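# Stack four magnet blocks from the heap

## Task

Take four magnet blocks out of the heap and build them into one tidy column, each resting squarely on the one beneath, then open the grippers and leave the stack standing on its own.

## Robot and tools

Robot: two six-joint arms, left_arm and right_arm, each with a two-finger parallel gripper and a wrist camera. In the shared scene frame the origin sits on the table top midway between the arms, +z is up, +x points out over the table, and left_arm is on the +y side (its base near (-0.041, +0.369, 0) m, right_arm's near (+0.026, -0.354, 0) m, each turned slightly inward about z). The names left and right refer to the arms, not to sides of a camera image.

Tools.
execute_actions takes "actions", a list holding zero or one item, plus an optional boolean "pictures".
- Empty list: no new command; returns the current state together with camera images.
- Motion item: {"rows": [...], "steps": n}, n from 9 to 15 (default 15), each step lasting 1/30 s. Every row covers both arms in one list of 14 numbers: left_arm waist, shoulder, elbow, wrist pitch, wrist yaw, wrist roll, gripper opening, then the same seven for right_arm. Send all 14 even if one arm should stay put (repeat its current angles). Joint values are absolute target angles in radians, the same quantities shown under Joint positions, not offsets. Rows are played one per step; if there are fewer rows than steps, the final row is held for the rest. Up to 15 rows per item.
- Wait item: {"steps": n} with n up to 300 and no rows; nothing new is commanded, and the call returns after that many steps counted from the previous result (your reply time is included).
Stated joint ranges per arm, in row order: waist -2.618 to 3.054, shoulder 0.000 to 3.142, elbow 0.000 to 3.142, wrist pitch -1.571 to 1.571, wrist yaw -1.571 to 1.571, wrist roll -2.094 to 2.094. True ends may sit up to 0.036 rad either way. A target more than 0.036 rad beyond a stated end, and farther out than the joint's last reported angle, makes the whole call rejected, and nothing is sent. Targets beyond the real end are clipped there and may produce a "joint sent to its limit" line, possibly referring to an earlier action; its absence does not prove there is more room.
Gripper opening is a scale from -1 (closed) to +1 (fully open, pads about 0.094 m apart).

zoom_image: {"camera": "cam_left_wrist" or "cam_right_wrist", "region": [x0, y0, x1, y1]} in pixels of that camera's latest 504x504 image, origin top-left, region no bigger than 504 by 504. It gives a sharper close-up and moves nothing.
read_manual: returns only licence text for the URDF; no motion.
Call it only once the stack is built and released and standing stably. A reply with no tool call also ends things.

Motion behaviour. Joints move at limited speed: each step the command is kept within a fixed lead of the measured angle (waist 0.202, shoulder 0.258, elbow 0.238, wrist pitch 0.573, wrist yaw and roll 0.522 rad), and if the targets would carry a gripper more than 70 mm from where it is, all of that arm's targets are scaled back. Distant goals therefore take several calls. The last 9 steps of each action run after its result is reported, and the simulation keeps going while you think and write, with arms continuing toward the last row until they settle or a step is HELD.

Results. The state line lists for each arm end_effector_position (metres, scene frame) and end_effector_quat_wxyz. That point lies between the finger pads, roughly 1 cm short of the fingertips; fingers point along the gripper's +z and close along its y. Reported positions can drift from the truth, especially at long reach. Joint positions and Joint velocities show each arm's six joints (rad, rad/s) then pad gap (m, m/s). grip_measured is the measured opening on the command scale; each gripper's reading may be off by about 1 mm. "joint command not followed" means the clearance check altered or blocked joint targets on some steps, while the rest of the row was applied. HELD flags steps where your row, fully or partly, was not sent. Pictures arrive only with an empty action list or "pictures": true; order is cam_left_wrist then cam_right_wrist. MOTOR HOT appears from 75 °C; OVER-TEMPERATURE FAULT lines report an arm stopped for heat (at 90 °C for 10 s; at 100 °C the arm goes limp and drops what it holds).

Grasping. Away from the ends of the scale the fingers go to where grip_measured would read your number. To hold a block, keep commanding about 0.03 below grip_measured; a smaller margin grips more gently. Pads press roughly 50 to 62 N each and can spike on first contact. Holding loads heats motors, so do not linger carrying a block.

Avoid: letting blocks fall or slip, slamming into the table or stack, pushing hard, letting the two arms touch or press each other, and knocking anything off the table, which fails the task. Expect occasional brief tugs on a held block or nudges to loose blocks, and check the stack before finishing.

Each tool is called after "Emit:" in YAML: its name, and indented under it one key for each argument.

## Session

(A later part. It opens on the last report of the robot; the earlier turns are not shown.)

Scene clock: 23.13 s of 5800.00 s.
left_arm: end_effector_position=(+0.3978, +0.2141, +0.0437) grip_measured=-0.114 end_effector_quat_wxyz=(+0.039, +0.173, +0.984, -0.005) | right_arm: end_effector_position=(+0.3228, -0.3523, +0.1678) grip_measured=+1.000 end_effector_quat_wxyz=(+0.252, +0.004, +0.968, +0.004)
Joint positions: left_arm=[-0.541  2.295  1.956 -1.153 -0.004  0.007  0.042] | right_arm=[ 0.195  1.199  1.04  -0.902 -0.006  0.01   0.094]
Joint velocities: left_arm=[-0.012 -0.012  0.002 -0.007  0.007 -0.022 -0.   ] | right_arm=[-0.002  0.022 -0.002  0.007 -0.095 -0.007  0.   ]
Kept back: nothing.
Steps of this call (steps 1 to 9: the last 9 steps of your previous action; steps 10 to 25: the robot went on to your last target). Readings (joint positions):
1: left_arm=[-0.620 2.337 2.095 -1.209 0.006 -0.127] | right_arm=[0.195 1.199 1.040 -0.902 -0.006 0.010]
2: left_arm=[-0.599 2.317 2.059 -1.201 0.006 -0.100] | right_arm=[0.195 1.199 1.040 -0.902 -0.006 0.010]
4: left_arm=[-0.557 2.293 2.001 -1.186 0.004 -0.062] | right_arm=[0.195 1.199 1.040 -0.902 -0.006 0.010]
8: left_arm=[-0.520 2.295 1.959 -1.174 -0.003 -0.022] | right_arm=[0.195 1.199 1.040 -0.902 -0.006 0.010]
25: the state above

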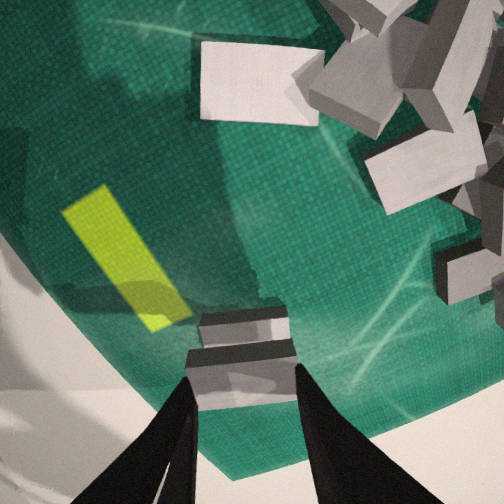

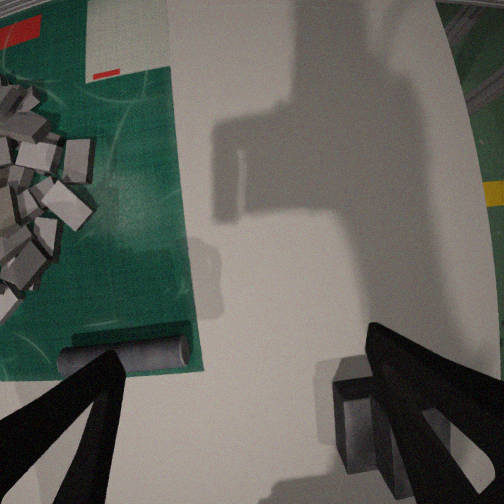

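Emit:
execute_actions:
  actions:
    - {"rows":[[-0.558,2.335,1.95,-1.13,0,0.014,-0.17,0.2,1.2,1.048,-0.905,0,0,1]]}

Emit:
execute_actions:
  actions:
    - {"steps":12}
  pictures: true

Scene clock: 23.57 s of 5800.00 s.
left_arm: end_effector_position=(+0.3953, +0.2107, +0.0295) grip_measured=-0.114 end_effector_quat_wxyz=(+0.026, +0.178, +0.984, -0.003) | right_arm: end_effector_position=(+0.3228, -0.3523, +0.1678) grip_measured=+1.000 end_effector_quat_wxyz=(+0.252, +0.004, +0.968, +0.004)
Joint positions: left_arm=[-0.549  2.327  1.956 -1.147 -0.004  0.007  0.042] | right_arm=[ 0.195  1.199  1.04  -0.902 -0.006  0.01   0.094]
Joint velocities: left_arm=[-0.066  0.178 -0.002 -0.022 -0.037 -0.007 -0.   ] | right_arm=[-0.007  0.012 -0.027  0.037  0.037  0.007  0.   ]
Steps of this call (steps 1 to 7: the robot went on to your last target; steps 8 to 13: the first 6 steps of this action). Readings (joint positions):
8: left_arm=[-0.541 2.298 1.956 -1.152 -0.004 0.007] | right_arm=[0.195 1.199 1.040 -0.902 -0.006 0.010]
9: left_arm=[-0.542 2.302 1.956 -1.149 -0.004 0.007] | right_arm=[0.195 1.199 1.040 -0.902 -0.006 0.010]
11: left_arm=[-0.546 2.314 1.956 -1.147 -0.004 0.007] | right_arm=[0.195 1.199 1.040 -0.902 -0.006 0.010]
13: the state above

Scene clock: 23.97 s of 5800.00 s.
left_arm: end_effector_position=(+0.3943, +0.2097, +0.0251) grip_measured=-0.114 end_effector_quat_wxyz=(+0.022, +0.180, +0.984, -0.002) | right_arm: end_effector_position=(+0.3228, -0.3523, +0.1678) grip_measured=+1.000 end_effector_quat_wxyz=(+0.252, +0.004, +0.968, +0.004)
Joint positions: left_arm=[-0.552  2.337  1.956 -1.146 -0.004  0.007  0.042] | right_arm=[ 0.195  1.199  1.04  -0.902 -0.006  0.01   0.094]
Joint velocities: left_arm=[-0.007  0.012 -0.007 -0.007 -0.037 -0.037 -0.   ] | right_arm=[ 0.002 -0.017  0.012  0.081 -0.037  0.007  0.   ]
Kept back: nothing.
Steps of this call (steps 1 to 9: the last 9 steps of your previous action; steps 10 to 12: the robot went on to your last target). Readings (joint positions):
1: left_arm=[-0.550 2.332 1.956 -1.147 -0.004 0.007] | right_arm=[0.195 1.199 1.040 -0.902 -0.006 0.010]
2: left_arm=[-0.552 2.336 1.956 -1.147 -0.004 0.007] | right_arm=[0.195 1.199 1.040 -0.902 -0.006 0.010]
4: left_arm=[-0.552 2.337 1.956 -1.147 -0.004 0.007] | right_arm=[0.195 1.199 1.040 -0.902 -0.006 0.010]
8: left_arm=[-0.552 2.337 1.956 -1.146 -0.004 0.007] | right_arm=[0.195 1.199 1.040 -0.902 -0.006 0.010]
12: the state above

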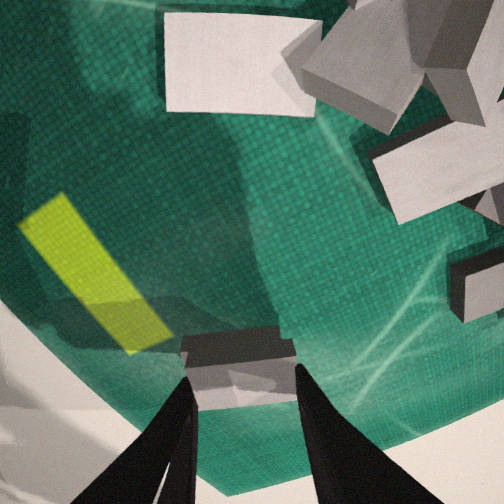

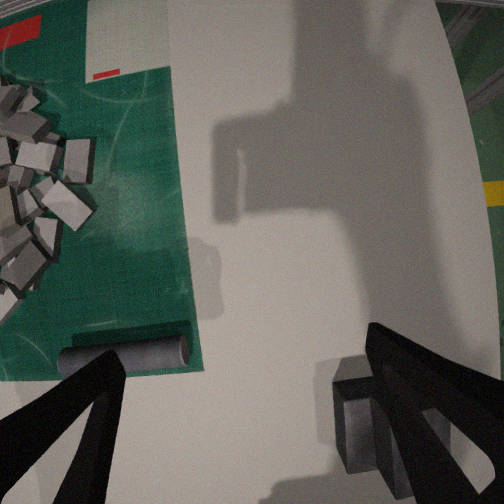

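Emit:
execute_actions:
  actions:
    - {"rows":[[-0.55,2.335,1.95,-1.13,0,0.014,0.3,0.2,1.2,1.048,-0.905,0,0,1]],"steps":9}

Emit:
execute_actions:
  actions:
    - {"rows":[[-0.55,2.368,1.95,-1.13,0,0.014,0.3,0.2,1.2,1.048,-0.905,0,0,1]]}

Emit:
execute_actions:
  actions:
    - {"rows":[[-0.55,2.368,1.95,-1.13,0,0.014,-0.17,0.2,1.2,1.048,-0.905,0,0,1]]}

Emit:
execute_actions:
  actions:
    - {"rows":[[-0.55,2.368,1.95,-1.13,0,0.014,0.3,0.2,1.2,1.048,-0.905,0,0,1]],"steps":9}

Emit:
execute_actions:
  actions:
    - {"rows":[[-0.55,2.324,2.2,-1.45,0,0,0.3,0.2,1.2,1.048,-0.905,0,0,1]]}
  pictures: true

Emit:
execute_actions:
  actions:
    - {"rows":[[-0.82,2.324,2.2,-1.45,0,0,0.3,0.2,1.2,1.048,-0.905,0,0,1]]}

Emit:
execute_actions:
  actions:
    - {"steps":22}
  pictures: true

Scene clock: 24.57 s of 5800.00 s.
left_arm: end_effector_position=(+0.3943, +0.2097, +0.0251) grip_measured=-0.114 end_effector_quat_wxyz=(+0.022, +0.180, +0.984, -0.002) | right_arm: end_effector_position=(+0.3228, -0.3523, +0.1678) grip_measured=+1.000 end_effector_quat_wxyz=(+0.252, +0.004, +0.968, +0.004)
Joint positions: left_arm=[-0.552  2.337  1.956 -1.146 -0.004  0.007  0.042] | right_arm=[ 0.195  1.199  1.04  -0.902 -0.006  0.01   0.094]
Joint velocities: left_arm=[-0.017 -0.007  0.007 -0.051  0.007 -0.051  0.001] | right_arm=[-0.002  0.017 -0.002 -0.066 -0.051  0.007  0.   ]
Kept back: the last 9 steps of this action.
Steps of this call (steps 1 to 15: the robot went on to your last target; steps 16 to 18: nothing new was sent). Readings (joint positions):
1: left_arm=[-0.552 2.337 1.956 -1.146 -0.004 0.007] | right_arm=[0.195 1.199 1.040 -0.902 -0.006 0.010]
2: left_arm=[-0.552 2.337 1.956 -1.146 -0.004 0.007] | right_arm=[0.195 1.199 1.040 -0.902 -0.006 0.010]
4: left_arm=[-0.552 2.337 1.956 -1.146 -0.004 0.007] | right_arm=[0.195 1.199 1.040 -0.902 -0.006 0.010]
8: left_arm=[-0.552 2.337 1.956 -1.146 -0.004 0.007] | right_arm=[0.195 1.199 1.040 -0.902 -0.006 0.010]
18: the state above

Scene clock: 25.07 s of 5800.00 s.
left_arm: end_effector_position=(+0.3931, +0.2102, +0.0170) grip_measured=+0.297 end_effector_quat_wxyz=(+0.014, +0.180, +0.984, -0.000) | right_arm: end_effector_position=(+0.3228, -0.3523, +0.1678) grip_measured=+1.000 end_effector_quat_wxyz=(+0.252, +0.004, +0.968, +0.004)
Joint positions: left_arm=[-0.552  2.355  1.956 -1.144 -0.004  0.007  0.061] | right_arm=[ 0.195  1.199  1.04  -0.902 -0.006  0.01   0.094]
Joint velocities: left_arm=[-0.002  0.1   -0.012 -0.066 -0.022  0.007 -0.   ] | right_arm=[ 0.012 -0.017 -0.002 -0.007  0.007  0.022  0.   ]
Steps of this call (steps 1 to 9: the last 9 steps of your previous action; steps 10 to 15: the first 6 steps of this action). Readings (joint positions):
10: left_arm=[-0.552 2.339 1.956 -1.146 -0.004 0.007] | right_arm=[0.195 1.199 1.040 -0.902 -0.006 0.010]
11: left_arm=[-0.552 2.341 1.956 -1.144 -0.004 0.007] | right_arm=[0.195 1.199 1.040 -0.902 -0.006 0.010]
13: left_arm=[-0.552 2.348 1.956 -1.144 -0.004 0.007] | right_arm=[0.195 1.199 1.040 -0.902 -0.006 0.010]
15: the state above

Scene clock: 25.57 s of 5800.00 s.
left_arm: end_effector_position=(+0.3926, +0.2105, +0.0145) grip_measured=-0.090 end_effector_quat_wxyz=(+0.011, +0.180, +0.984, +0.000) | right_arm: end_effector_position=(+0.3228, -0.3523, +0.1678) grip_measured=+1.000 end_effector_quat_wxyz=(+0.252, +0.004, +0.968, +0.004)
Joint positions: left_arm=[-0.552  2.361  1.956 -1.144 -0.005  0.008  0.043] | right_arm=[ 0.195  1.199  1.04  -0.902 -0.006  0.01   0.094]
Joint velocities: left_arm=[-0.002 -0.002 -0.002  0.022 -0.022  0.022 -0.001] | right_arm=[-0.022  0.012 -0.012 -0.051  0.081  0.007  0.   ]
Steps of this call (steps 1 to 9: the last 9 steps of your previous action; steps 10 to 15: the first 6 steps of this action). Readings (joint positions):
10: left_arm=[-0.552 2.361 1.956 -1.144 -0.004 0.007] | right_arm=[0.195 1.199 1.040 -0.902 -0.006 0.010]
11: left_arm=[-0.552 2.361 1.956 -1.144 -0.005 0.008] | right_arm=[0.195 1.199 1.040 -0.902 -0.006 0.010]
13: left_arm=[-0.552 2.361 1.956 -1.144 -0.005 0.008] | right_arm=[0.195 1.199 1.040 -0.902 -0.006 0.010]
15: the state above

Scene clock: 25.87 s of 5800.00 s.
left_arm: end_effector_position=(+0.3926, +0.2105, +0.0145) grip_measured=-0.090 end_effector_quat_wxyz=(+0.011, +0.180, +0.984, +0.000) | right_arm: end_effector_position=(+0.3228, -0.3523, +0.1678) grip_measured=+1.000 end_effector_quat_wxyz=(+0.252, +0.004, +0.968, +0.004)
Joint positions: left_arm=[-0.552  2.361  1.956 -1.144 -0.005  0.008  0.043] | right_arm=[ 0.195  1.199  1.04  -0.902 -0.006  0.01   0.094]
Joint velocities: left_arm=[ 0.022 -0.017  0.002  0.007 -0.125 -0.022 -0.   ] | right_arm=[-0.022  0.017  0.002 -0.022  0.007 -0.037  0.   ]
Kept back: the last 9 steps of this action.
Steps of this call (steps 1 to 9: the last 9 steps of your previous action). Readings (joint positions):
1: left_arm=[-0.552 2.361 1.956 -1.144 -0.005 0.008] | right_arm=[0.195 1.199 1.040 -0.902 -0.006 0.010]
2: left_arm=[-0.552 2.361 1.956 -1.144 -0.005 0.008] | right_arm=[0.195 1.199 1.040 -0.902 -0.006 0.010]
4: left_arm=[-0.552 2.361 1.956 -1.144 -0.005 0.008] | right_arm=[0.195 1.199 1.040 -0.902 -0.006 0.010]
8: left_arm=[-0.552 2.361 1.956 -1.144 -0.005 0.008] | right_arm=[0.195 1.199 1.040 -0.902 -0.006 0.010]
9: the state above

Scene clock: 26.37 s of 5800.00 s.
left_arm: end_effector_position=(+0.3995, +0.2079, +0.0791) grip_measured=+0.297 end_effector_quat_wxyz=(+0.029, +0.179, +0.983, -0.003) | right_arm: end_effector_position=(+0.3228, -0.3523, +0.1678) grip_measured=+1.000 end_effector_quat_wxyz=(+0.252, +0.004, +0.968, +0.004)
Joint positions: left_arm=[-0.552  2.339  2.172 -1.347 -0.005  0.007  0.061] | right_arm=[ 0.195  1.199  1.04  -0.902 -0.006  0.01   0.094]
Joint velocities: left_arm=[-0.002 -0.496  0.418 -0.432 -0.007 -0.037 -0.   ] | right_arm=[ 0.012 -0.002 -0.002  0.007  0.022 -0.022  0.   ]
Steps of this call (steps 1 to 9: the last 9 steps of your previous action; steps 10 to 15: the first 6 steps of this action). Readings (joint positions):
10: left_arm=[-0.552 2.368 1.993 -1.190 -0.005 0.008] | right_arm=[0.195 1.199 1.040 -0.902 -0.006 0.010]
11: left_arm=[-0.552 2.379 2.046 -1.249 -0.005 0.008] | right_arm=[0.195 1.199 1.040 -0.902 -0.006 0.010]
13: left_arm=[-0.552 2.370 2.129 -1.312 -0.005 0.007] | right_arm=[0.195 1.199 1.040 -0.902 -0.006 0.010]
15: the state above

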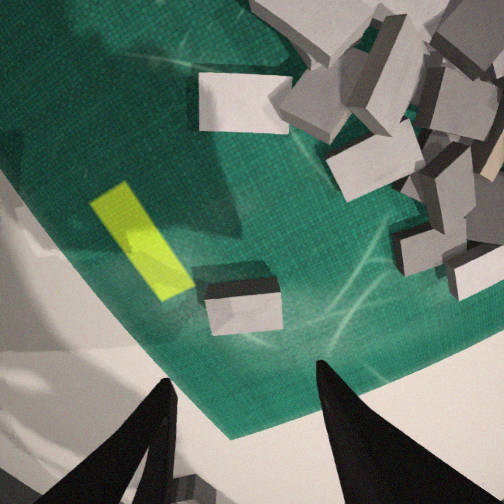

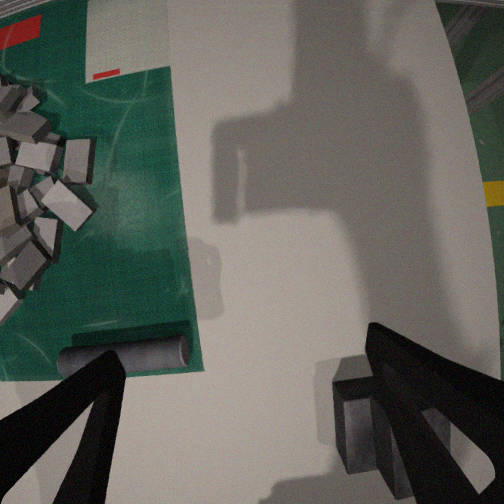

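Scene clock: 26.87 s of 5800.00 s.
left_arm: end_effector_position=(+0.3520, +0.1378, +0.0947) grip_measured=+0.297 end_effector_quat_wxyz=(+0.015, +0.269, +0.963, +0.005) | right_arm: end_effector_position=(+0.3228, -0.3523, +0.1678) grip_measured=+1.000 end_effector_quat_wxyz=(+0.252, +0.004, +0.968, +0.004)
Joint positions: left_arm=[-0.738  2.316  2.197 -1.425 -0.017  0.005  0.061] | right_arm=[ 0.195  1.199  1.04  -0.902 -0.006  0.01   0.094]
Joint velocities: left_arm=[-1.326 -0.007 -0.007 -0.051 -0.022 -0.007 -0.001] | right_arm=[-0.002 -0.002 -0.012 -0.066 -0.007 -0.022  0.   ]
Steps of this call (steps 1 to 9: the last 9 steps of your previous action; steps 10 to 15: the first 6 steps of this action). Readings (joint positions):
10: left_arm=[-0.563 2.315 2.197 -1.424 -0.010 0.006] | right_arm=[0.195 1.199 1.040 -0.902 -0.006 0.010]
11: left_arm=[-0.581 2.316 2.197 -1.425 -0.015 0.005] | right_arm=[0.195 1.199 1.040 -0.902 -0.006 0.010]
13: left_arm=[-0.649 2.316 2.197 -1.425 -0.017 0.005] | right_arm=[0.195 1.199 1.040 -0.902 -0.006 0.010]
15: the state above

Scene clock: 27.60 s of 5800.00 s.
left_arm: end_effector_position=(+0.3295, +0.1070, +0.0947) grip_measured=+0.297 end_effector_quat_wxyz=(+0.008, +0.305, +0.952, -0.005) | right_arm: end_effector_position=(+0.3228, -0.3523, +0.1678) grip_measured=+1.000 end_effector_quat_wxyz=(+0.252, +0.004, +0.968, +0.004)
Joint positions: left_arm=[-0.814  2.316  2.197 -1.434  0.004  0.005  0.061] | right_arm=[ 0.195  1.199  1.04  -0.902 -0.006  0.01   0.094]
Joint velocities: left_arm=[-0.002 -0.002 -0.002 -0.081 -0.037 -0.007 -0.   ] | right_arm=[-0.012 -0.022 -0.007 -0.022  0.051 -0.037  0.   ]
Kept back: nothing.
Steps of this call (steps 1 to 9: the last 9 steps of your previous action; steps 10 to 22: the robot went on to your last target). Readings (joint positions):
1: left_arm=[-0.782 2.316 2.197 -1.425 -0.013 0.005] | right_arm=[0.195 1.199 1.040 -0.902 -0.006 0.010]
2: left_arm=[-0.819 2.316 2.197 -1.425 -0.008 0.005] | right_arm=[0.195 1.199 1.040 -0.902 -0.006 0.010]
4: left_arm=[-0.867 2.316 2.197 -1.426 0.003 0.005] | right_arm=[0.195 1.199 1.040 -0.902 -0.006 0.010]
8: left_arm=[-0.860 2.316 2.197 -1.431 0.009 0.005] | right_arm=[0.195 1.199 1.040 -0.902 -0.006 0.010]
22: the state above

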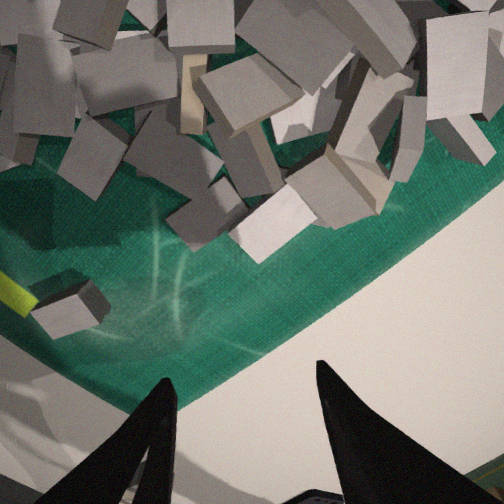

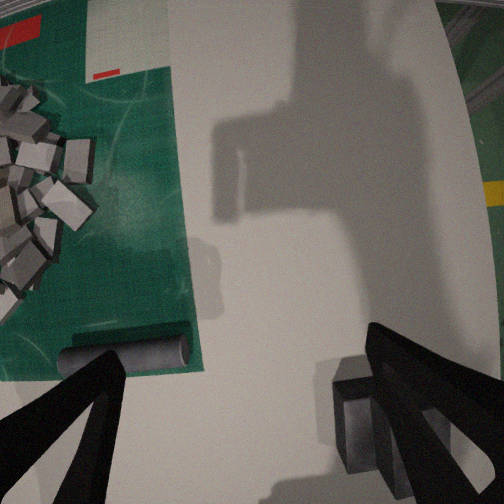

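Emit:
execute_actions:
  actions:
    - {"rows":[[-0.84,2.35,2.22,-1.4,0,0.4,-0.2,0.2,1.2,1.048,-0.905,0,0,1],[-0.855,2.38,2.24,-1.36,0,0.93,-0.2,0.2,1.2,1.048,-0.905,0,0,1],[-0.855,2.4,2.245,-1.32,0,0.93,-0.2,0.2,1.2,1.048,-0.905,0,0,1],[-0.855,2.432,2.245,-1.32,0,0.93,-0.2,0.2,1.2,1.048,-0.905,0,0,1]]}

Emit:
execute_actions:
  actions:
    - {"steps":25}
  pictures: true

Scene clock: 28.67 s of 5800.00 s.
left_arm: end_effector_position=(+0.3395, +0.0837, +0.0717) grip_measured=-0.197 end_effector_quat_wxyz=(+0.023, +0.563, +0.826, -0.002) | right_arm: end_effector_position=(+0.3228, -0.3523, +0.1678) grip_measured=+1.000 end_effector_quat_wxyz=(+0.252, +0.004, +0.968, +0.004)
Joint positions: left_arm=[-0.842  2.389  2.232 -1.368  0.002  0.552  0.038] | right_arm=[ 0.195  1.199  1.04  -0.902 -0.006  0.01   0.094]
Joint velocities: left_arm=[-0.198  0.525 -0.022  0.344  0.037  2.571 -0.   ] | right_arm=[-0.002  0.007 -0.012  0.066  0.066 -0.007  0.   ]
Steps of this call (steps 1 to 15: the robot went on to your last target; steps 16 to 26: nothing new was sent; steps 27 to 32: the first 6 steps of this action). Readings (joint positions):
27: left_arm=[-0.815 2.318 2.197 -1.433 0.004 0.066] | right_arm=[0.195 1.199 1.040 -0.902 -0.006 0.010]
28: left_arm=[-0.817 2.325 2.203 -1.430 0.003 0.162] | right_arm=[0.195 1.199 1.040 -0.902 -0.006 0.010]
30: left_arm=[-0.829 2.354 2.225 -1.401 0.002 0.361] | right_arm=[0.195 1.199 1.040 -0.902 -0.006 0.010]
32: the state above

Scene clock: 29.50 s of 5800.00 s.
left_arm: end_effector_position=(+0.3393, +0.0747, +0.0477) grip_measured=-0.197 end_effector_quat_wxyz=(+0.013, +0.711, +0.703, +0.001) | right_arm: end_effector_position=(+0.3228, -0.3523, +0.1678) grip_measured=+1.000 end_effector_quat_wxyz=(+0.252, +0.004, +0.968, +0.004)
Joint positions: left_arm=[-0.858  2.442  2.232 -1.334  0.002  0.922  0.038] | right_arm=[ 0.195  1.199  1.04  -0.902 -0.006  0.01   0.094]
Joint velocities: left_arm=[-0.017  0.007 -0.012  0.037  0.007  0.037 -0.001] | right_arm=[ 0.007  0.002 -0.017 -0.081  0.022  0.037  0.   ]
Kept back: nothing.
Steps of this call (steps 1 to 9: the last 9 steps of your previous action; steps 10 to 25: the robot went on to your last target). Readings (joint positions):
1: left_arm=[-0.848 2.406 2.232 -1.358 0.002 0.627] | right_arm=[0.195 1.199 1.040 -0.902 -0.006 0.010]
2: left_arm=[-0.853 2.421 2.232 -1.353 0.002 0.686] | right_arm=[0.195 1.199 1.040 -0.902 -0.006 0.010]
4: left_arm=[-0.857 2.440 2.232 -1.346 0.002 0.773] | right_arm=[0.195 1.199 1.040 -0.902 -0.006 0.010]
8: left_arm=[-0.858 2.443 2.232 -1.340 0.002 0.862] | right_arm=[0.195 1.199 1.040 -0.902 -0.006 0.010]
25: the state above

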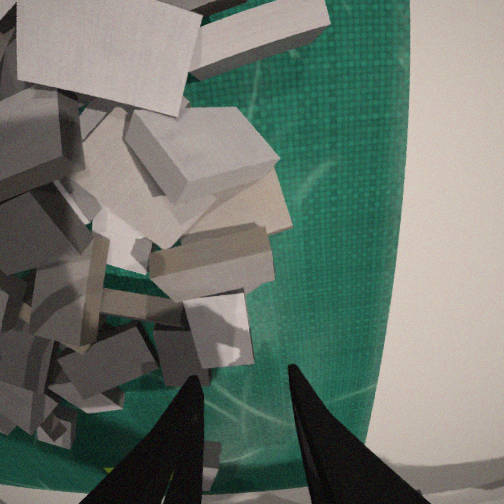

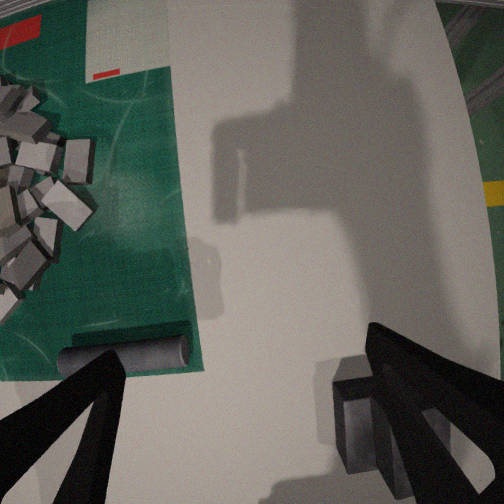

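Emit:
execute_actions:
  actions:
    - {"rows":[[-0.84,2.475,2.245,-1.28,0,0.93,-0.3,0.2,1.2,1.048,-0.905,0,0,1]]}

Emit:
execute_actions:
  actions:
    - {"steps":15}
  pictures: true

Scene clock: 29.97 s of 5800.00 s.
left_arm: end_effector_position=(+0.3466, +0.0742, +0.0391) grip_measured=-0.297 end_effector_quat_wxyz=(+0.019, +0.708, +0.706, +0.001) | right_arm: end_effector_position=(+0.3228, -0.3523, +0.1678) grip_measured=+1.000 end_effector_quat_wxyz=(+0.252, +0.004, +0.968, +0.004)
Joint positions: left_arm=[-0.849  2.462  2.232 -1.303  0.002  0.923  0.033] | right_arm=[ 0.195  1.199  1.04  -0.902 -0.006  0.01   0.094]
Joint velocities: left_arm=[ 0.027  0.09  -0.002  0.051  0.037  0.037  0.001] | right_arm=[-0.017 -0.007  0.017 -0.007 -0.022 -0.037  0.   ]
Steps of this call (steps 1 to 8: the robot went on to your last target; steps 9 to 14: the first 6 steps of this action). Readings (joint positions):
9: left_arm=[-0.857 2.444 2.232 -1.330 0.002 0.923] | right_arm=[0.195 1.199 1.040 -0.902 -0.006 0.010]
10: left_arm=[-0.856 2.446 2.232 -1.323 0.002 0.923] | right_arm=[0.195 1.199 1.040 -0.902 -0.006 0.010]
12: left_arm=[-0.853 2.454 2.232 -1.310 0.002 0.923] | right_arm=[0.195 1.199 1.040 -0.902 -0.006 0.010]
14: the state above

Scene clock: 30.47 s of 5800.00 s.
left_arm: end_effector_position=(+0.3491, +0.0744, +0.0361) grip_measured=-0.297 end_effector_quat_wxyz=(+0.021, +0.707, +0.707, +0.002) | right_arm: end_effector_position=(+0.3228, -0.3523, +0.1678) grip_measured=+1.000 end_effector_quat_wxyz=(+0.252, +0.004, +0.968, +0.004)
Joint positions: left_arm=[-0.846  2.468  2.232 -1.293  0.002  0.923  0.033] | right_arm=[ 0.195  1.199  1.04  -0.902 -0.006  0.01   0.094]
Joint velocities: left_arm=[-0.002  0.017  0.012 -0.007  0.022 -0.095  0.001] | right_arm=[-0.002 -0.012 -0.012 -0.007  0.007 -0.037  0.   ]
Kept back: nothing.
Steps of this call (steps 1 to 9: the last 9 steps of your previous action; steps 10 to 15: the robot went on to your last target). Readings (joint positions):
1: left_arm=[-0.848 2.465 2.232 -1.301 0.002 0.923] | right_arm=[0.195 1.199 1.040 -0.902 -0.006 0.010]
2: left_arm=[-0.847 2.467 2.232 -1.299 0.002 0.923] | right_arm=[0.195 1.199 1.040 -0.902 -0.006 0.010]
4: left_arm=[-0.846 2.468 2.232 -1.297 0.002 0.923] | right_arm=[0.195 1.199 1.040 -0.902 -0.006 0.010]
8: left_arm=[-0.846 2.468 2.232 -1.294 0.002 0.923] | right_arm=[0.195 1.199 1.040 -0.902 -0.006 0.010]
15: the state above

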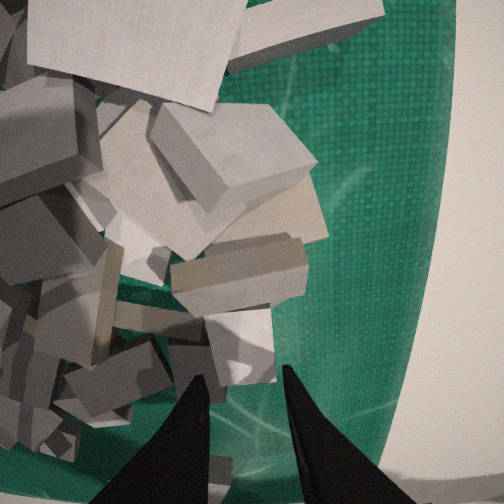

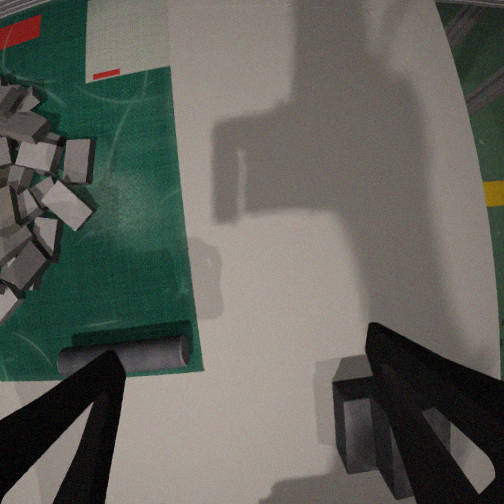

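Emit:
execute_actions:
  actions:
    - {"rows":[[-0.84,2.506,2.245,-1.272,0,0.93,-0.3,0.2,1.2,1.048,-0.905,0,0,1]]}

Emit:
execute_actions:
  actions:
    - {"rows":[[-0.84,2.506,2.245,-1.272,0,0.93,-0.52,0.2,1.2,1.048,-0.905,0,0,1]]}
  pictures: true

Scene clock: 30.97 s of 5800.00 s.
left_arm: end_effector_position=(+0.3488, +0.0746, +0.0248) grip_measured=-0.297 end_effector_quat_wxyz=(+0.012, +0.707, +0.707, +0.001) | right_arm: end_effector_position=(+0.3228, -0.3523, +0.1678) grip_measured=+1.000 end_effector_quat_wxyz=(+0.252, +0.004, +0.968, +0.004)
Joint positions: left_arm=[-0.846  2.492  2.232 -1.286  0.002  0.923  0.033] | right_arm=[ 0.195  1.199  1.04  -0.902 -0.006  0.01   0.094]
Joint velocities: left_arm=[ 0.012  0.12   0.027  0.007 -0.051  0.007 -0.   ] | right_arm=[ 0.002  0.002 -0.007 -0.007 -0.007 -0.095  0.   ]
Steps of this call (steps 1 to 9: the robot went on to your last target; steps 10 to 15: the first 6 steps of this action). Readings (joint positions):
10: left_arm=[-0.846 2.470 2.232 -1.292 0.002 0.923] | right_arm=[0.195 1.199 1.040 -0.902 -0.006 0.010]
11: left_arm=[-0.846 2.473 2.232 -1.290 0.002 0.923] | right_arm=[0.195 1.199 1.040 -0.902 -0.006 0.010]
13: left_arm=[-0.846 2.483 2.232 -1.288 0.002 0.923] | right_arm=[0.195 1.199 1.040 -0.902 -0.006 0.010]
15: the state above

Scene clock: 31.47 s of 5800.00 s.
left_arm: end_effector_position=(+0.3484, +0.0750, +0.0207) grip_measured=-0.454 end_effector_quat_wxyz=(+0.008, +0.707, +0.707, +0.000) | right_arm: end_effector_position=(+0.3228, -0.3523, +0.1678) grip_measured=+1.000 end_effector_quat_wxyz=(+0.252, +0.004, +0.968, +0.004)
Joint positions: left_arm=[-0.846  2.501  2.232 -1.285  0.002  0.924  0.026] | right_arm=[ 0.195  1.199  1.04  -0.902 -0.006  0.01   0.094]
Joint velocities: left_arm=[-0.007 -0.007 -0.017 -0.022 -0.022 -0.022 -0.001] | right_arm=[ 0.002 -0.012 -0.002  0.037 -0.007  0.066  0.   ]
Steps of this call (steps 1 to 9: the last 9 steps of your previous action; steps 10 to 15: the first 6 steps of this action). Readings (joint positions):
10: left_arm=[-0.846 2.501 2.232 -1.285 0.002 0.924] | right_arm=[0.195 1.199 1.040 -0.902 -0.006 0.010]
11: left_arm=[-0.846 2.501 2.232 -1.285 0.002 0.924] | right_arm=[0.195 1.199 1.040 -0.902 -0.006 0.010]
13: left_arm=[-0.846 2.501 2.232 -1.285 0.002 0.924] | right_arm=[0.195 1.199 1.040 -0.902 -0.006 0.010]
15: the state above

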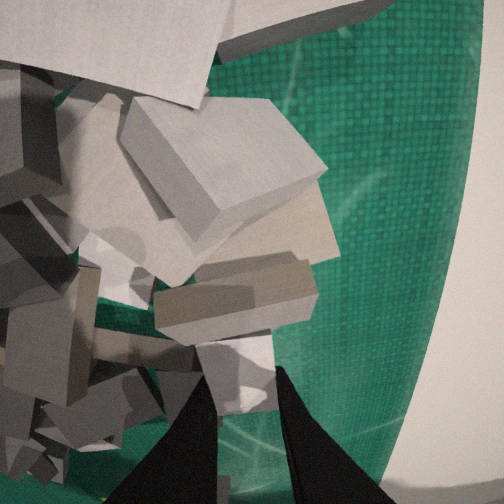

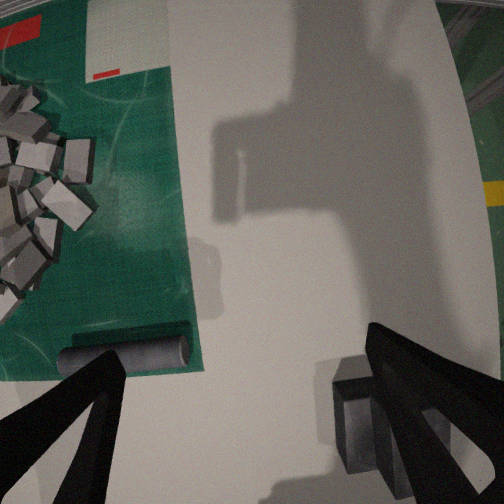

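Emit:
execute_actions:
  actions:
    - {"rows":[[-0.84,2.46,2.245,-1.272,0,0.93,-0.52,0.2,1.2,1.048,-0.905,0,0,1],[-0.83,2.42,2.2,-1.272,0,0.93,-0.52,0.2,1.2,1.048,-0.905,0,0,1],[-0.82,2.38,2.16,-1.272,0,0.93,-0.52,0.2,1.2,1.048,-0.905,0,0,1],[-0.81,2.35,2.12,-1.272,0,0.93,-0.52,0.2,1.2,1.048,-0.905,0,0,1],[-0.8,2.32,2.085,-1.272,0,0.93,-0.52,0.2,1.2,1.048,-0.905,0,0,1]]}

Emit:
execute_actions:
  actions:
    - {"rows":[[-0.75,2.32,2.085,-1.272,0,1.585,-0.52,0.2,1.2,1.048,-0.905,0,0,1],[-0.7,2.32,2.085,-1.272,0,1.585,-0.52,0.2,1.2,1.048,-0.905,0,0,1],[-0.65,2.32,2.085,-1.272,0,1.585,-0.52,0.2,1.2,1.048,-0.905,0,0,1],[-0.6,2.32,2.085,-1.272,0,1.585,-0.52,0.2,1.2,1.048,-0.905,0,0,1],[-0.545,2.32,2.085,-1.272,0,1.585,-0.52,0.2,1.2,1.048,-0.905,0,0,1]]}

Emit:
execute_actions:
  actions:
    - {"steps":25}
  pictures: true

Scene clock: 32.47 s of 5800.00 s.
left_arm: end_effector_position=(+0.3394, +0.0916, +0.0445) grip_measured=-0.454 end_effector_quat_wxyz=(+0.014, +0.702, +0.713, +0.001) | right_arm: end_effector_position=(+0.3228, -0.3523, +0.1678) grip_measured=+1.000 end_effector_quat_wxyz=(+0.252, +0.004, +0.968, +0.004)
Joint positions: left_arm=[-0.829  2.384  2.116 -1.275  0.001  0.924  0.026] | right_arm=[ 0.195  1.199  1.04  -0.902 -0.006  0.01   0.094]
Joint velocities: left_arm=[ 0.227 -0.818 -0.535 -0.212  0.007 -0.007 -0.001] | right_arm=[-0.007  0.012  0.017  0.051  0.051 -0.022  0.   ]
Steps of this call (steps 1 to 9: the last 9 steps of your previous action; steps 10 to 15: the robot went on to your last target; steps 16 to 24: nothing new was sent; steps 25 to 30: the first 6 steps of this action). Readings (joint positions):
25: left_arm=[-0.846 2.499 2.232 -1.285 0.001 0.924] | right_arm=[0.195 1.199 1.040 -0.902 -0.006 0.010]
26: left_arm=[-0.845 2.491 2.225 -1.282 0.001 0.924] | right_arm=[0.195 1.199 1.040 -0.902 -0.006 0.010]
28: left_arm=[-0.841 2.447 2.174 -1.271 0.001 0.924] | right_arm=[0.195 1.199 1.040 -0.902 -0.006 0.010]
30: the state above

Scene clock: 32.97 s of 5800.00 s.
left_arm: end_effector_position=(+0.3781, +0.1541, +0.0718) grip_measured=-0.454 end_effector_quat_wxyz=(+0.038, +0.794, +0.607, +0.013) | right_arm: end_effector_position=(+0.3228, -0.3523, +0.1678) grip_measured=+1.000 end_effector_quat_wxyz=(+0.252, +0.004, +0.968, +0.004)
Joint positions: left_arm=[-0.67   2.316  2.102 -1.277  0.01   1.364  0.026] | right_arm=[ 0.195  1.199  1.04  -0.902 -0.006  0.01   0.094]
Joint velocities: left_arm=[ 1.189  0.002 -0.007 -0.022  0.007  1.297 -0.001] | right_arm=[ 0.002  0.002 -0.007 -0.007 -0.051 -0.007  0.   ]
Steps of this call (steps 1 to 9: the last 9 steps of your previous action; steps 10 to 15: the first 6 steps of this action). Readings (joint positions):
10: left_arm=[-0.794 2.316 2.102 -1.278 -0.000 1.006] | right_arm=[0.195 1.199 1.040 -0.902 -0.006 0.010]
11: left_arm=[-0.785 2.316 2.102 -1.278 0.001 1.107] | right_arm=[0.195 1.199 1.040 -0.902 -0.006 0.010]
13: left_arm=[-0.743 2.316 2.102 -1.278 0.008 1.270] | right_arm=[0.195 1.199 1.040 -0.902 -0.006 0.010]
15: the state above

Scene clock: 33.80 s of 5800.00 s.
left_arm: end_effector_position=(+0.4033, +0.2086, +0.0719) grip_measured=-0.454 end_effector_quat_wxyz=(+0.032, +0.821, +0.569, +0.030) | right_arm: end_effector_position=(+0.3228, -0.3523, +0.1678) grip_measured=+1.000 end_effector_quat_wxyz=(+0.252, +0.004, +0.968, +0.004)
Joint positions: left_arm=[-0.551  2.316  2.102 -1.271 -0.013  1.578  0.026] | right_arm=[ 0.195  1.199  1.04  -0.902 -0.006  0.01   0.094]
Joint velocities: left_arm=[ 0.002 -0.002  0.017  0.022  0.007 -0.022  0.001] | right_arm=[-0.007 -0.007  0.002 -0.037 -0.022  0.007  0.   ]
Kept back: nothing.
Steps of this call (steps 1 to 9: the last 9 steps of your previous action; steps 10 to 25: the robot went on to your last target). Readings (joint positions):
1: left_arm=[-0.627 2.316 2.102 -1.275 0.009 1.406] | right_arm=[0.195 1.199 1.040 -0.902 -0.006 0.010]
2: left_arm=[-0.586 2.316 2.102 -1.273 0.006 1.441] | right_arm=[0.195 1.199 1.040 -0.902 -0.006 0.010]
4: left_arm=[-0.521 2.316 2.102 -1.271 -0.007 1.490] | right_arm=[0.195 1.199 1.040 -0.902 -0.006 0.010]
8: left_arm=[-0.495 2.316 2.102 -1.271 -0.020 1.542] | right_arm=[0.195 1.199 1.040 -0.902 -0.006 0.010]
25: the state above

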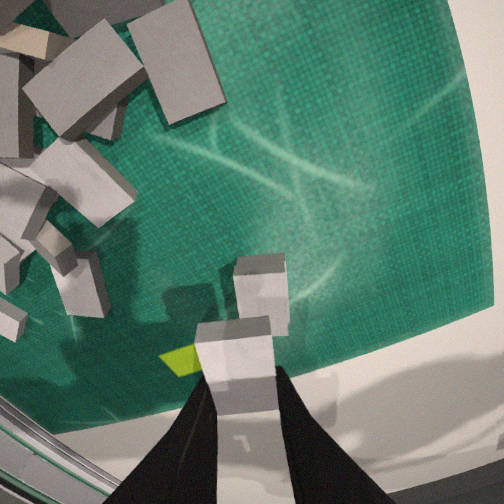

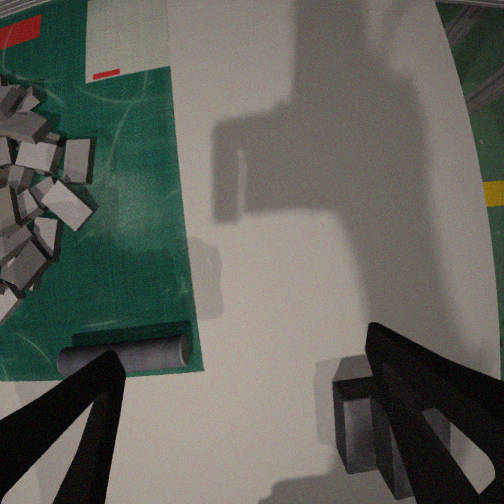

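Emit:
execute_actions:
  actions:
    - {"rows":[[-0.55,2.37,2.095,-1.31,0,1.585,-0.52,0.2,1.2,1.048,-0.905,0,0,1]]}

Emit:
execute_actions:
  actions:
    - {"steps":15}
  pictures: true

Scene clock: 34.20 s of 5800.00 s.
left_arm: end_effector_position=(+0.3986, +0.2104, +0.0513) grip_measured=-0.454 end_effector_quat_wxyz=(+0.009, +0.822, +0.569, +0.014) | right_arm: end_effector_position=(+0.3228, -0.3523, +0.1678) grip_measured=+1.000 end_effector_quat_wxyz=(+0.252, +0.004, +0.968, +0.004)
Joint positions: left_arm=[-0.551  2.361  2.102 -1.281 -0.013  1.579  0.026] | right_arm=[ 0.195  1.199  1.04  -0.902 -0.006  0.01   0.094]
Joint velocities: left_arm=[-0.007  0.252  0.007 -0.081 -0.037  0.007  0.   ] | right_arm=[ 0.002  0.012  0.012  0.022  0.037 -0.081  0.   ]
Steps of this call (steps 1 to 6: the robot went on to your last target; steps 7 to 12: the first 6 steps of this action). Readings (joint positions):
7: left_arm=[-0.551 2.320 2.102 -1.273 -0.013 1.579] | right_arm=[0.195 1.199 1.040 -0.902 -0.006 0.010]
8: left_arm=[-0.551 2.325 2.102 -1.274 -0.013 1.579] | right_arm=[0.195 1.199 1.040 -0.902 -0.006 0.010]
10: left_arm=[-0.551 2.343 2.102 -1.278 -0.013 1.579] | right_arm=[0.195 1.199 1.040 -0.902 -0.006 0.010]
12: the state above

Scene clock: 34.70 s of 5800.00 s.
left_arm: end_effector_position=(+0.3962, +0.2113, +0.0447) grip_measured=-0.454 end_effector_quat_wxyz=(+0.000, +0.822, +0.569, +0.008) | right_arm: end_effector_position=(+0.3228, -0.3523, +0.1678) grip_measured=+1.000 end_effector_quat_wxyz=(+0.252, +0.004, +0.968, +0.004)
Joint positions: left_arm=[-0.551  2.376  2.102 -1.288 -0.013  1.579  0.026] | right_arm=[ 0.195  1.199  1.04  -0.902 -0.006  0.01   0.094]
Joint velocities: left_arm=[-0.022 -0.002  0.022 -0.066  0.007 -0.022 -0.   ] | right_arm=[-0.002  0.007 -0.007 -0.066  0.037 -0.066  0.   ]
Kept back: nothing.
Steps of this call (steps 1 to 9: the last 9 steps of your previous action; steps 10 to 15: the robot went on to your last target). Readings (joint positions):
1: left_arm=[-0.551 2.368 2.102 -1.283 -0.013 1.579] | right_arm=[0.195 1.199 1.040 -0.902 -0.006 0.010]
2: left_arm=[-0.551 2.373 2.102 -1.284 -0.013 1.579] | right_arm=[0.195 1.199 1.040 -0.902 -0.006 0.010]
4: left_arm=[-0.551 2.376 2.102 -1.286 -0.013 1.579] | right_arm=[0.195 1.199 1.040 -0.902 -0.006 0.010]
8: left_arm=[-0.551 2.376 2.102 -1.287 -0.013 1.579] | right_arm=[0.195 1.199 1.040 -0.902 -0.006 0.010]
15: the state above

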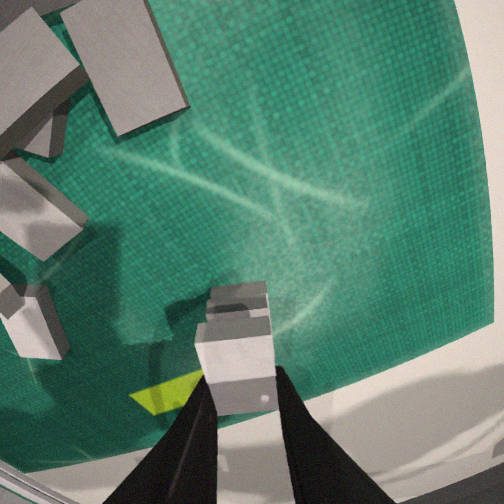

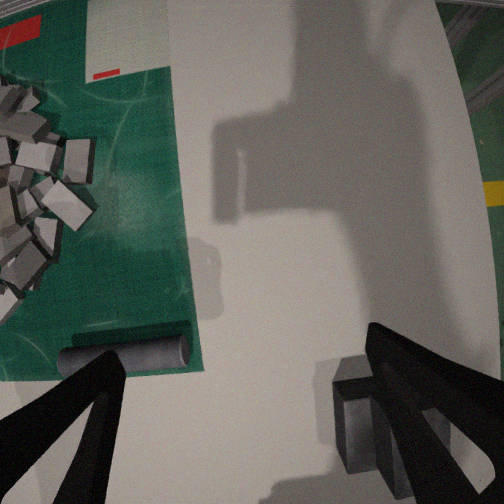

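Emit:
execute_actions:
  actions:
    - {"rows":[[-0.55,2.4,2.095,-1.31,0.015,1.585,-0.52,0.2,1.2,1.048,-0.905,0,0,1]]}

Emit:
execute_actions:
  actions:
    - {"rows":[[-0.55,2.4,2.095,-1.31,0.015,1.585,-0.2,0.2,1.2,1.048,-0.905,0,0,1]],"steps":12}

Emit:
execute_actions:
  actions:
    - {"rows":[[-0.55,2.33,2.095,-1.31,0,1.585,-0.2,0.2,1.2,1.048,-0.905,0,0,1]]}
  pictures: true

Emit:
execute_actions:
  actions:
    - {"rows":[[-0.6,2.35,2.14,-1.29,0,1,-0.2,0.2,1.2,1.048,-0.905,0,0,1],[-0.65,2.37,2.18,-1.29,0,1,-0.2,0.2,1.2,1.048,-0.905,0,0,1],[-0.7,2.4,2.22,-1.27,0,1,-0.2,0.2,1.2,1.048,-0.905,0,0,1],[-0.74,2.43,2.25,-1.27,0,1,-0.2,0.2,1.2,1.048,-0.905,0,0,1],[-0.775,2.465,2.275,-1.27,0,1,-0.2,0.2,1.2,1.048,-0.905,0,0,1]]}

Emit:
execute_actions:
  actions:
    - {"steps":25}
  pictures: true

Scene clock: 35.60 s of 5800.00 s.
left_arm: end_effector_position=(+0.3947, +0.2106, +0.0382) grip_measured=-0.454 end_effector_quat_wxyz=(-0.004, +0.822, +0.569, +0.001) | right_arm: end_effector_position=(+0.3228, -0.3523, +0.1678) grip_measured=+1.000 end_effector_quat_wxyz=(+0.252, +0.004, +0.968, +0.004)
Joint positions: left_arm=[-0.551  2.391  2.102 -1.288 -0.007  1.579  0.026] | right_arm=[ 0.195  1.199  1.04  -0.902 -0.006  0.01   0.094]
Joint velocities: left_arm=[-0.007  0.071 -0.007 -0.037 -0.066 -0.007 -0.001] | right_arm=[ 0.017  0.002 -0.012 -0.037  0.037  0.037  0.   ]
Steps of this call (steps 1 to 15: the robot went on to your last target; steps 16 to 21: nothing new was sent; steps 22 to 27: the first 6 steps of this action). Readings (joint positions):
22: left_arm=[-0.551 2.377 2.102 -1.288 -0.012 1.579] | right_arm=[0.195 1.199 1.040 -0.902 -0.006 0.010]
23: left_arm=[-0.551 2.379 2.102 -1.288 -0.010 1.579] | right_arm=[0.195 1.199 1.040 -0.902 -0.006 0.010]
25: left_arm=[-0.551 2.384 2.102 -1.288 -0.008 1.579] | right_arm=[0.195 1.199 1.040 -0.902 -0.006 0.010]
27: the state above

Scene clock: 36.00 s of 5800.00 s.
left_arm: end_effector_position=(+0.3942, +0.2104, +0.0360) grip_measured=-0.208 end_effector_quat_wxyz=(-0.005, +0.822, +0.569, -0.001) | right_arm: end_effector_position=(+0.3228, -0.3523, +0.1678) grip_measured=+1.000 end_effector_quat_wxyz=(+0.252, +0.004, +0.968, +0.004)
Joint positions: left_arm=[-0.551  2.396  2.102 -1.288 -0.004  1.579  0.037] | right_arm=[ 0.195  1.199  1.04  -0.902 -0.006  0.01   0.094]
Joint velocities: left_arm=[ 0.002 -0.017  0.002 -0.007 -0.037  0.037  0.01 ] | right_arm=[-0.002  0.002  0.017  0.037  0.007 -0.007  0.   ]
Steps of this call (steps 1 to 9: the last 9 steps of your previous action; steps 10 to 12: the first 3 steps of this action). Readings (joint positions):
10: left_arm=[-0.551 2.396 2.102 -1.288 -0.005 1.579] | right_arm=[0.195 1.199 1.040 -0.902 -0.006 0.010]
11: left_arm=[-0.551 2.396 2.102 -1.288 -0.004 1.579] | right_arm=[0.195 1.199 1.040 -0.902 -0.006 0.010]
12: the state above

Scene clock: 36.50 s of 5800.00 s.
left_arm: end_effector_position=(+0.3961, +0.2095, +0.0579) grip_measured=-0.203 end_effector_quat_wxyz=(+0.013, +0.822, +0.569, +0.012) | right_arm: end_effector_position=(+0.3228, -0.3523, +0.1678) grip_measured=+1.000 end_effector_quat_wxyz=(+0.252, +0.004, +0.968, +0.004)
Joint positions: left_arm=[-0.551  2.344  2.099 -1.29  -0.003  1.579  0.037] | right_arm=[ 0.195  1.199  1.04  -0.902 -0.006  0.01   0.094]
Joint velocities: left_arm=[-0.017 -0.276  0.002 -0.037  0.007 -0.022 -0.001] | right_arm=[ 0.002 -0.017  0.002  0.007 -0.007  0.007  0.   ]
Steps of this call (steps 1 to 9: the last 9 steps of your previous action; steps 10 to 15: the first 6 steps of this action). Readings (joint positions):
10: left_arm=[-0.551 2.391 2.101 -1.288 -0.003 1.579] | right_arm=[0.195 1.199 1.040 -0.902 -0.006 0.010]
11: left_arm=[-0.551 2.384 2.099 -1.289 -0.003 1.579] | right_arm=[0.195 1.199 1.040 -0.902 -0.006 0.010]
13: left_arm=[-0.551 2.365 2.099 -1.290 -0.003 1.579] | right_arm=[0.195 1.199 1.040 -0.902 -0.006 0.010]
15: the state above

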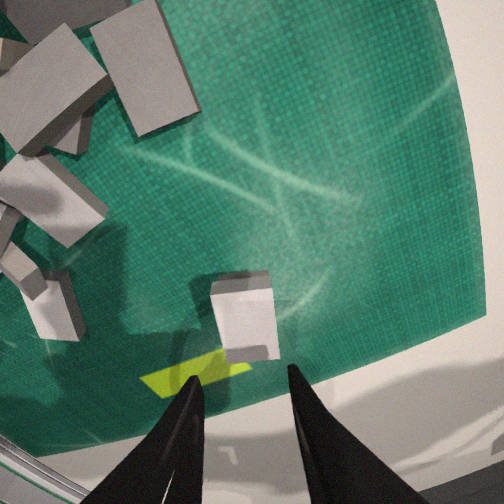

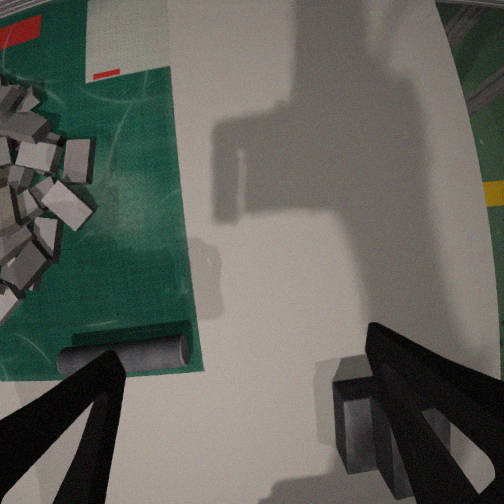

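Scene clock: 37.00 s of 5800.00 s.
left_arm: end_effector_position=(+0.4011, +0.1463, +0.0636) grip_measured=-0.203 end_effector_quat_wxyz=(+0.049, +0.735, +0.675, +0.027) | right_arm: end_effector_position=(+0.3228, -0.3523, +0.1678) grip_measured=+1.000 end_effector_quat_wxyz=(+0.252, +0.004, +0.968, +0.004)
Joint positions: left_arm=[-0.672  2.407  2.226 -1.28  -0.016  1.183  0.037] | right_arm=[ 0.195  1.199  1.04  -0.902 -0.006  0.01   0.094]
Joint velocities: left_arm=[-1.062  0.53   0.652  0.154 -0.022 -1.121  0.001] | right_arm=[-0.007  0.002  0.007 -0.007 -0.022 -0.051  0.   ]
Steps of this call (steps 1 to 9: the last 9 steps of your previous action; steps 10 to 15: the first 6 steps of this action). Readings (joint positions):
10: left_arm=[-0.554 2.330 2.101 -1.292 -0.005 1.497] | right_arm=[0.195 1.199 1.040 -0.902 -0.006 0.010]
11: left_arm=[-0.563 2.338 2.115 -1.295 -0.008 1.401] | right_arm=[0.195 1.199 1.040 -0.902 -0.006 0.010]
13: left_arm=[-0.605 2.370 2.173 -1.291 -0.016 1.265] | right_arm=[0.195 1.199 1.040 -0.902 -0.006 0.010]
15: the state above

Scene clock: 37.83 s of 5800.00 s.
left_arm: end_effector_position=(+0.3818, +0.0983, +0.0432) grip_measured=-0.203 end_effector_quat_wxyz=(+0.047, +0.709, +0.703, +0.011) | right_arm: end_effector_position=(+0.3228, -0.3523, +0.1678) grip_measured=+1.000 end_effector_quat_wxyz=(+0.252, +0.004, +0.968, +0.004)
Joint positions: left_arm=[-0.77   2.467  2.254 -1.262 -0.002  1.008  0.037] | right_arm=[ 0.195  1.199  1.04  -0.902 -0.006  0.01   0.094]
Joint velocities: left_arm=[-0.002 -0.017 -0.007 -0.007 -0.051 -0.007  0.   ] | right_arm=[-0.002  0.002 -0.002 -0.007 -0.037 -0.007  0.   ]
Kept back: nothing.
Steps of this call (steps 1 to 9: the last 9 steps of your previous action; steps 10 to 25: the robot went on to your last target). Readings (joint positions):
1: left_arm=[-0.709 2.423 2.243 -1.271 -0.016 1.148] | right_arm=[0.195 1.199 1.040 -0.902 -0.006 0.010]
2: left_arm=[-0.744 2.436 2.252 -1.265 -0.015 1.119] | right_arm=[0.195 1.199 1.040 -0.902 -0.006 0.010]
4: left_arm=[-0.798 2.454 2.254 -1.262 -0.008 1.079] | right_arm=[0.195 1.199 1.040 -0.902 -0.006 0.010]
8: left_arm=[-0.821 2.467 2.254 -1.262 -0.000 1.037] | right_arm=[0.195 1.199 1.040 -0.902 -0.006 0.010]
25: the state above

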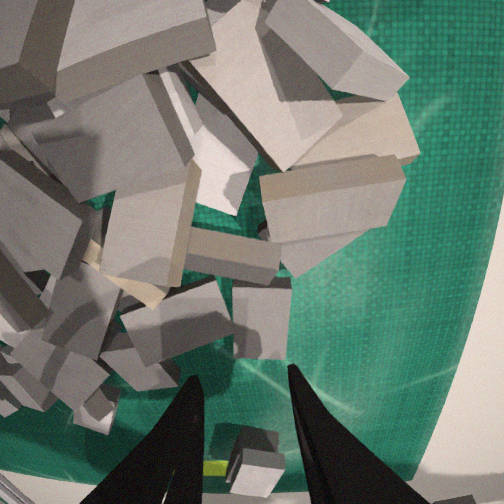

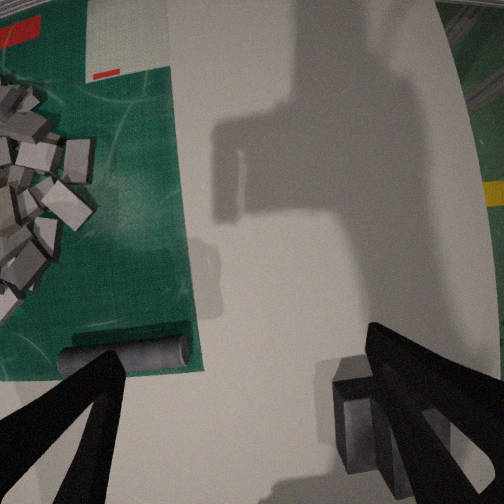

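Emit:
execute_actions:
  actions:
    - {"rows":[[-0.752,2.43,2.26,-1.31,0,-2.02,-0.3,0.2,1.2,1.048,-0.905,0,0,1]]}

Emit:
execute_actions:
  actions:
    - {"steps":35}

Emit:
execute_actions:
  actions:
    - {"rows":[[-0.752,2.485,2.26,-1.31,0,-2.02,-0.3,0.2,1.2,1.048,-0.905,0,0,1]]}

Emit:
execute_actions:
  actions:
    - {"steps":12}
  pictures: true

Scene clock: 38.47 s of 5800.00 s.
left_arm: end_effector_position=(+0.3803, +0.1035, +0.0527) grip_measured=-0.297 end_effector_quat_wxyz=(+0.047, +0.475, +0.878, -0.002) | right_arm: end_effector_position=(+0.3228, -0.3523, +0.1678) grip_measured=+1.000 end_effector_quat_wxyz=(+0.252, +0.004, +0.968, +0.004)
Joint positions: left_arm=[-0.763  2.446  2.254 -1.284 -0.002  0.428  0.033] | right_arm=[ 0.195  1.199  1.04  -0.902 -0.006  0.01   0.094]
Joint velocities: left_arm=[ 0.061 -0.115  0.007 -0.037 -0.007 -2.908  0.   ] | right_arm=[-0.012 -0.007 -0.012  0.037  0.037  0.007  0.   ]
Steps of this call (steps 1 to 13: the robot went on to your last target; steps 14 to 19: the first 6 steps of this action). Readings (joint positions):
14: left_arm=[-0.769 2.465 2.254 -1.265 -0.002 0.926] | right_arm=[0.195 1.199 1.040 -0.902 -0.006 0.010]
15: left_arm=[-0.769 2.462 2.254 -1.271 -0.002 0.826] | right_arm=[0.195 1.199 1.040 -0.902 -0.006 0.010]
17: left_arm=[-0.766 2.454 2.254 -1.280 -0.002 0.627] | right_arm=[0.195 1.199 1.040 -0.902 -0.006 0.010]
19: the state above

Scene clock: 39.63 s of 5800.00 s.
left_arm: end_effector_position=(+0.3803, +0.1062, +0.0560) grip_measured=-0.297 end_effector_quat_wxyz=(+0.014, -0.658, +0.751, -0.045) | right_arm: end_effector_position=(+0.3228, -0.3523, +0.1678) grip_measured=+1.000 end_effector_quat_wxyz=(+0.252, +0.004, +0.968, +0.004)
Joint positions: left_arm=[-0.758  2.438  2.254 -1.292 -0.002 -1.999  0.033] | right_arm=[ 0.195  1.199  1.04  -0.902 -0.006  0.01   0.094]
Joint velocities: left_arm=[-0.012 -0.007 -0.007 -0.022 -0.022 -0.227 -0.   ] | right_arm=[-0.022  0.002 -0.017 -0.066  0.037  0.051  0.   ]
Kept back: nothing.
Steps of this call (steps 1 to 9: the last 9 steps of your previous action; steps 10 to 35: the robot went on to your last target). Readings (joint positions):
1: left_arm=[-0.761 2.442 2.254 -1.286 -0.002 0.328] | right_arm=[0.195 1.199 1.040 -0.902 -0.006 0.010]
2: left_arm=[-0.760 2.440 2.254 -1.287 -0.002 0.229] | right_arm=[0.195 1.199 1.040 -0.902 -0.006 0.010]
4: left_arm=[-0.758 2.438 2.254 -1.288 -0.002 0.030] | right_arm=[0.195 1.199 1.040 -0.902 -0.006 0.010]
8: left_arm=[-0.758 2.438 2.254 -1.291 -0.002 -0.369] | right_arm=[0.195 1.199 1.040 -0.902 -0.006 0.010]
35: the state above

Scene clock: 39.83 s of 5800.00 s.
left_arm: end_effector_position=(+0.3784, +0.1074, +0.0406) grip_measured=-0.297 end_effector_quat_wxyz=(+0.010, -0.663, +0.748, -0.029) | right_arm: end_effector_position=(+0.3228, -0.3523, +0.1678) grip_measured=+1.000 end_effector_quat_wxyz=(+0.252, +0.004, +0.968, +0.004)
Joint positions: left_arm=[-0.758  2.471  2.254 -1.292 -0.002 -2.01   0.033] | right_arm=[ 0.195  1.199  1.04  -0.902 -0.006  0.01   0.094]
Joint velocities: left_arm=[-0.022  0.159 -0.022 -0.007 -0.051 -0.095  0.   ] | right_arm=[ 0.017 -0.002 -0.012  0.081 -0.022 -0.007  0.   ]
Steps of this call (steps 1 to 6: the first 6 steps of this action). Readings (joint positions):
1: left_arm=[-0.758 2.441 2.254 -1.292 -0.002 -2.002] | right_arm=[0.195 1.199 1.040 -0.902 -0.006 0.010]
2: left_arm=[-0.758 2.444 2.254 -1.292 -0.002 -2.004] | right_arm=[0.195 1.199 1.040 -0.902 -0.006 0.010]
4: left_arm=[-0.758 2.457 2.254 -1.292 -0.002 -2.008] | right_arm=[0.195 1.199 1.040 -0.902 -0.006 0.010]
6: the state above

Scene clock: 40.23 s of 5800.00 s.
left_arm: end_effector_position=(+0.3776, +0.1079, +0.0351) grip_measured=-0.297 end_effector_quat_wxyz=(+0.008, -0.664, +0.747, -0.024) | right_arm: end_effector_position=(+0.3228, -0.3523, +0.1678) grip_measured=+1.000 end_effector_quat_wxyz=(+0.252, +0.004, +0.968, +0.004)
Joint positions: left_arm=[-0.758  2.482  2.254 -1.292 -0.002 -2.013  0.033] | right_arm=[ 0.195  1.199  1.04  -0.902 -0.006  0.01   0.094]
Joint velocities: left_arm=[ 0.032 -0.002 -0.012  0.007 -0.037 -0.11  -0.   ] | right_arm=[-0.012 -0.017  0.007  0.007 -0.022 -0.007  0.   ]
Kept back: nothing.
Steps of this call (steps 1 to 9: the last 9 steps of your previous action; steps 10 to 12: the robot went on to your last target). Readings (joint positions):
1: left_arm=[-0.758 2.476 2.254 -1.292 -0.002 -2.011] | right_arm=[0.195 1.199 1.040 -0.902 -0.006 0.010]
2: left_arm=[-0.758 2.479 2.254 -1.292 -0.002 -2.011] | right_arm=[0.195 1.199 1.040 -0.902 -0.006 0.010]
4: left_arm=[-0.758 2.482 2.254 -1.292 -0.002 -2.012] | right_arm=[0.195 1.199 1.040 -0.902 -0.006 0.010]
8: left_arm=[-0.758 2.482 2.254 -1.292 -0.002 -2.013] | right_arm=[0.195 1.199 1.040 -0.902 -0.006 0.010]
12: the state above

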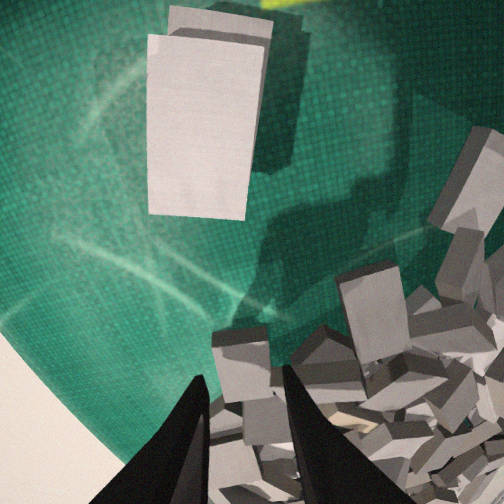

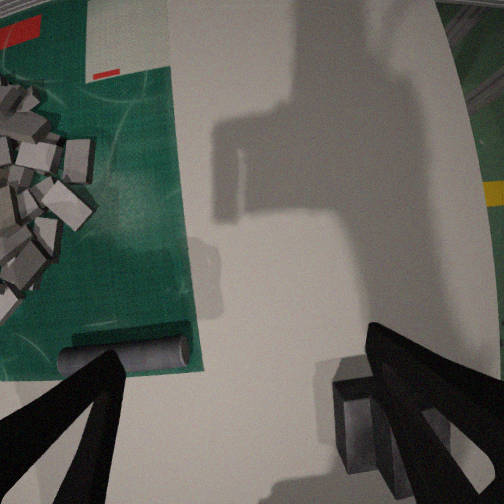

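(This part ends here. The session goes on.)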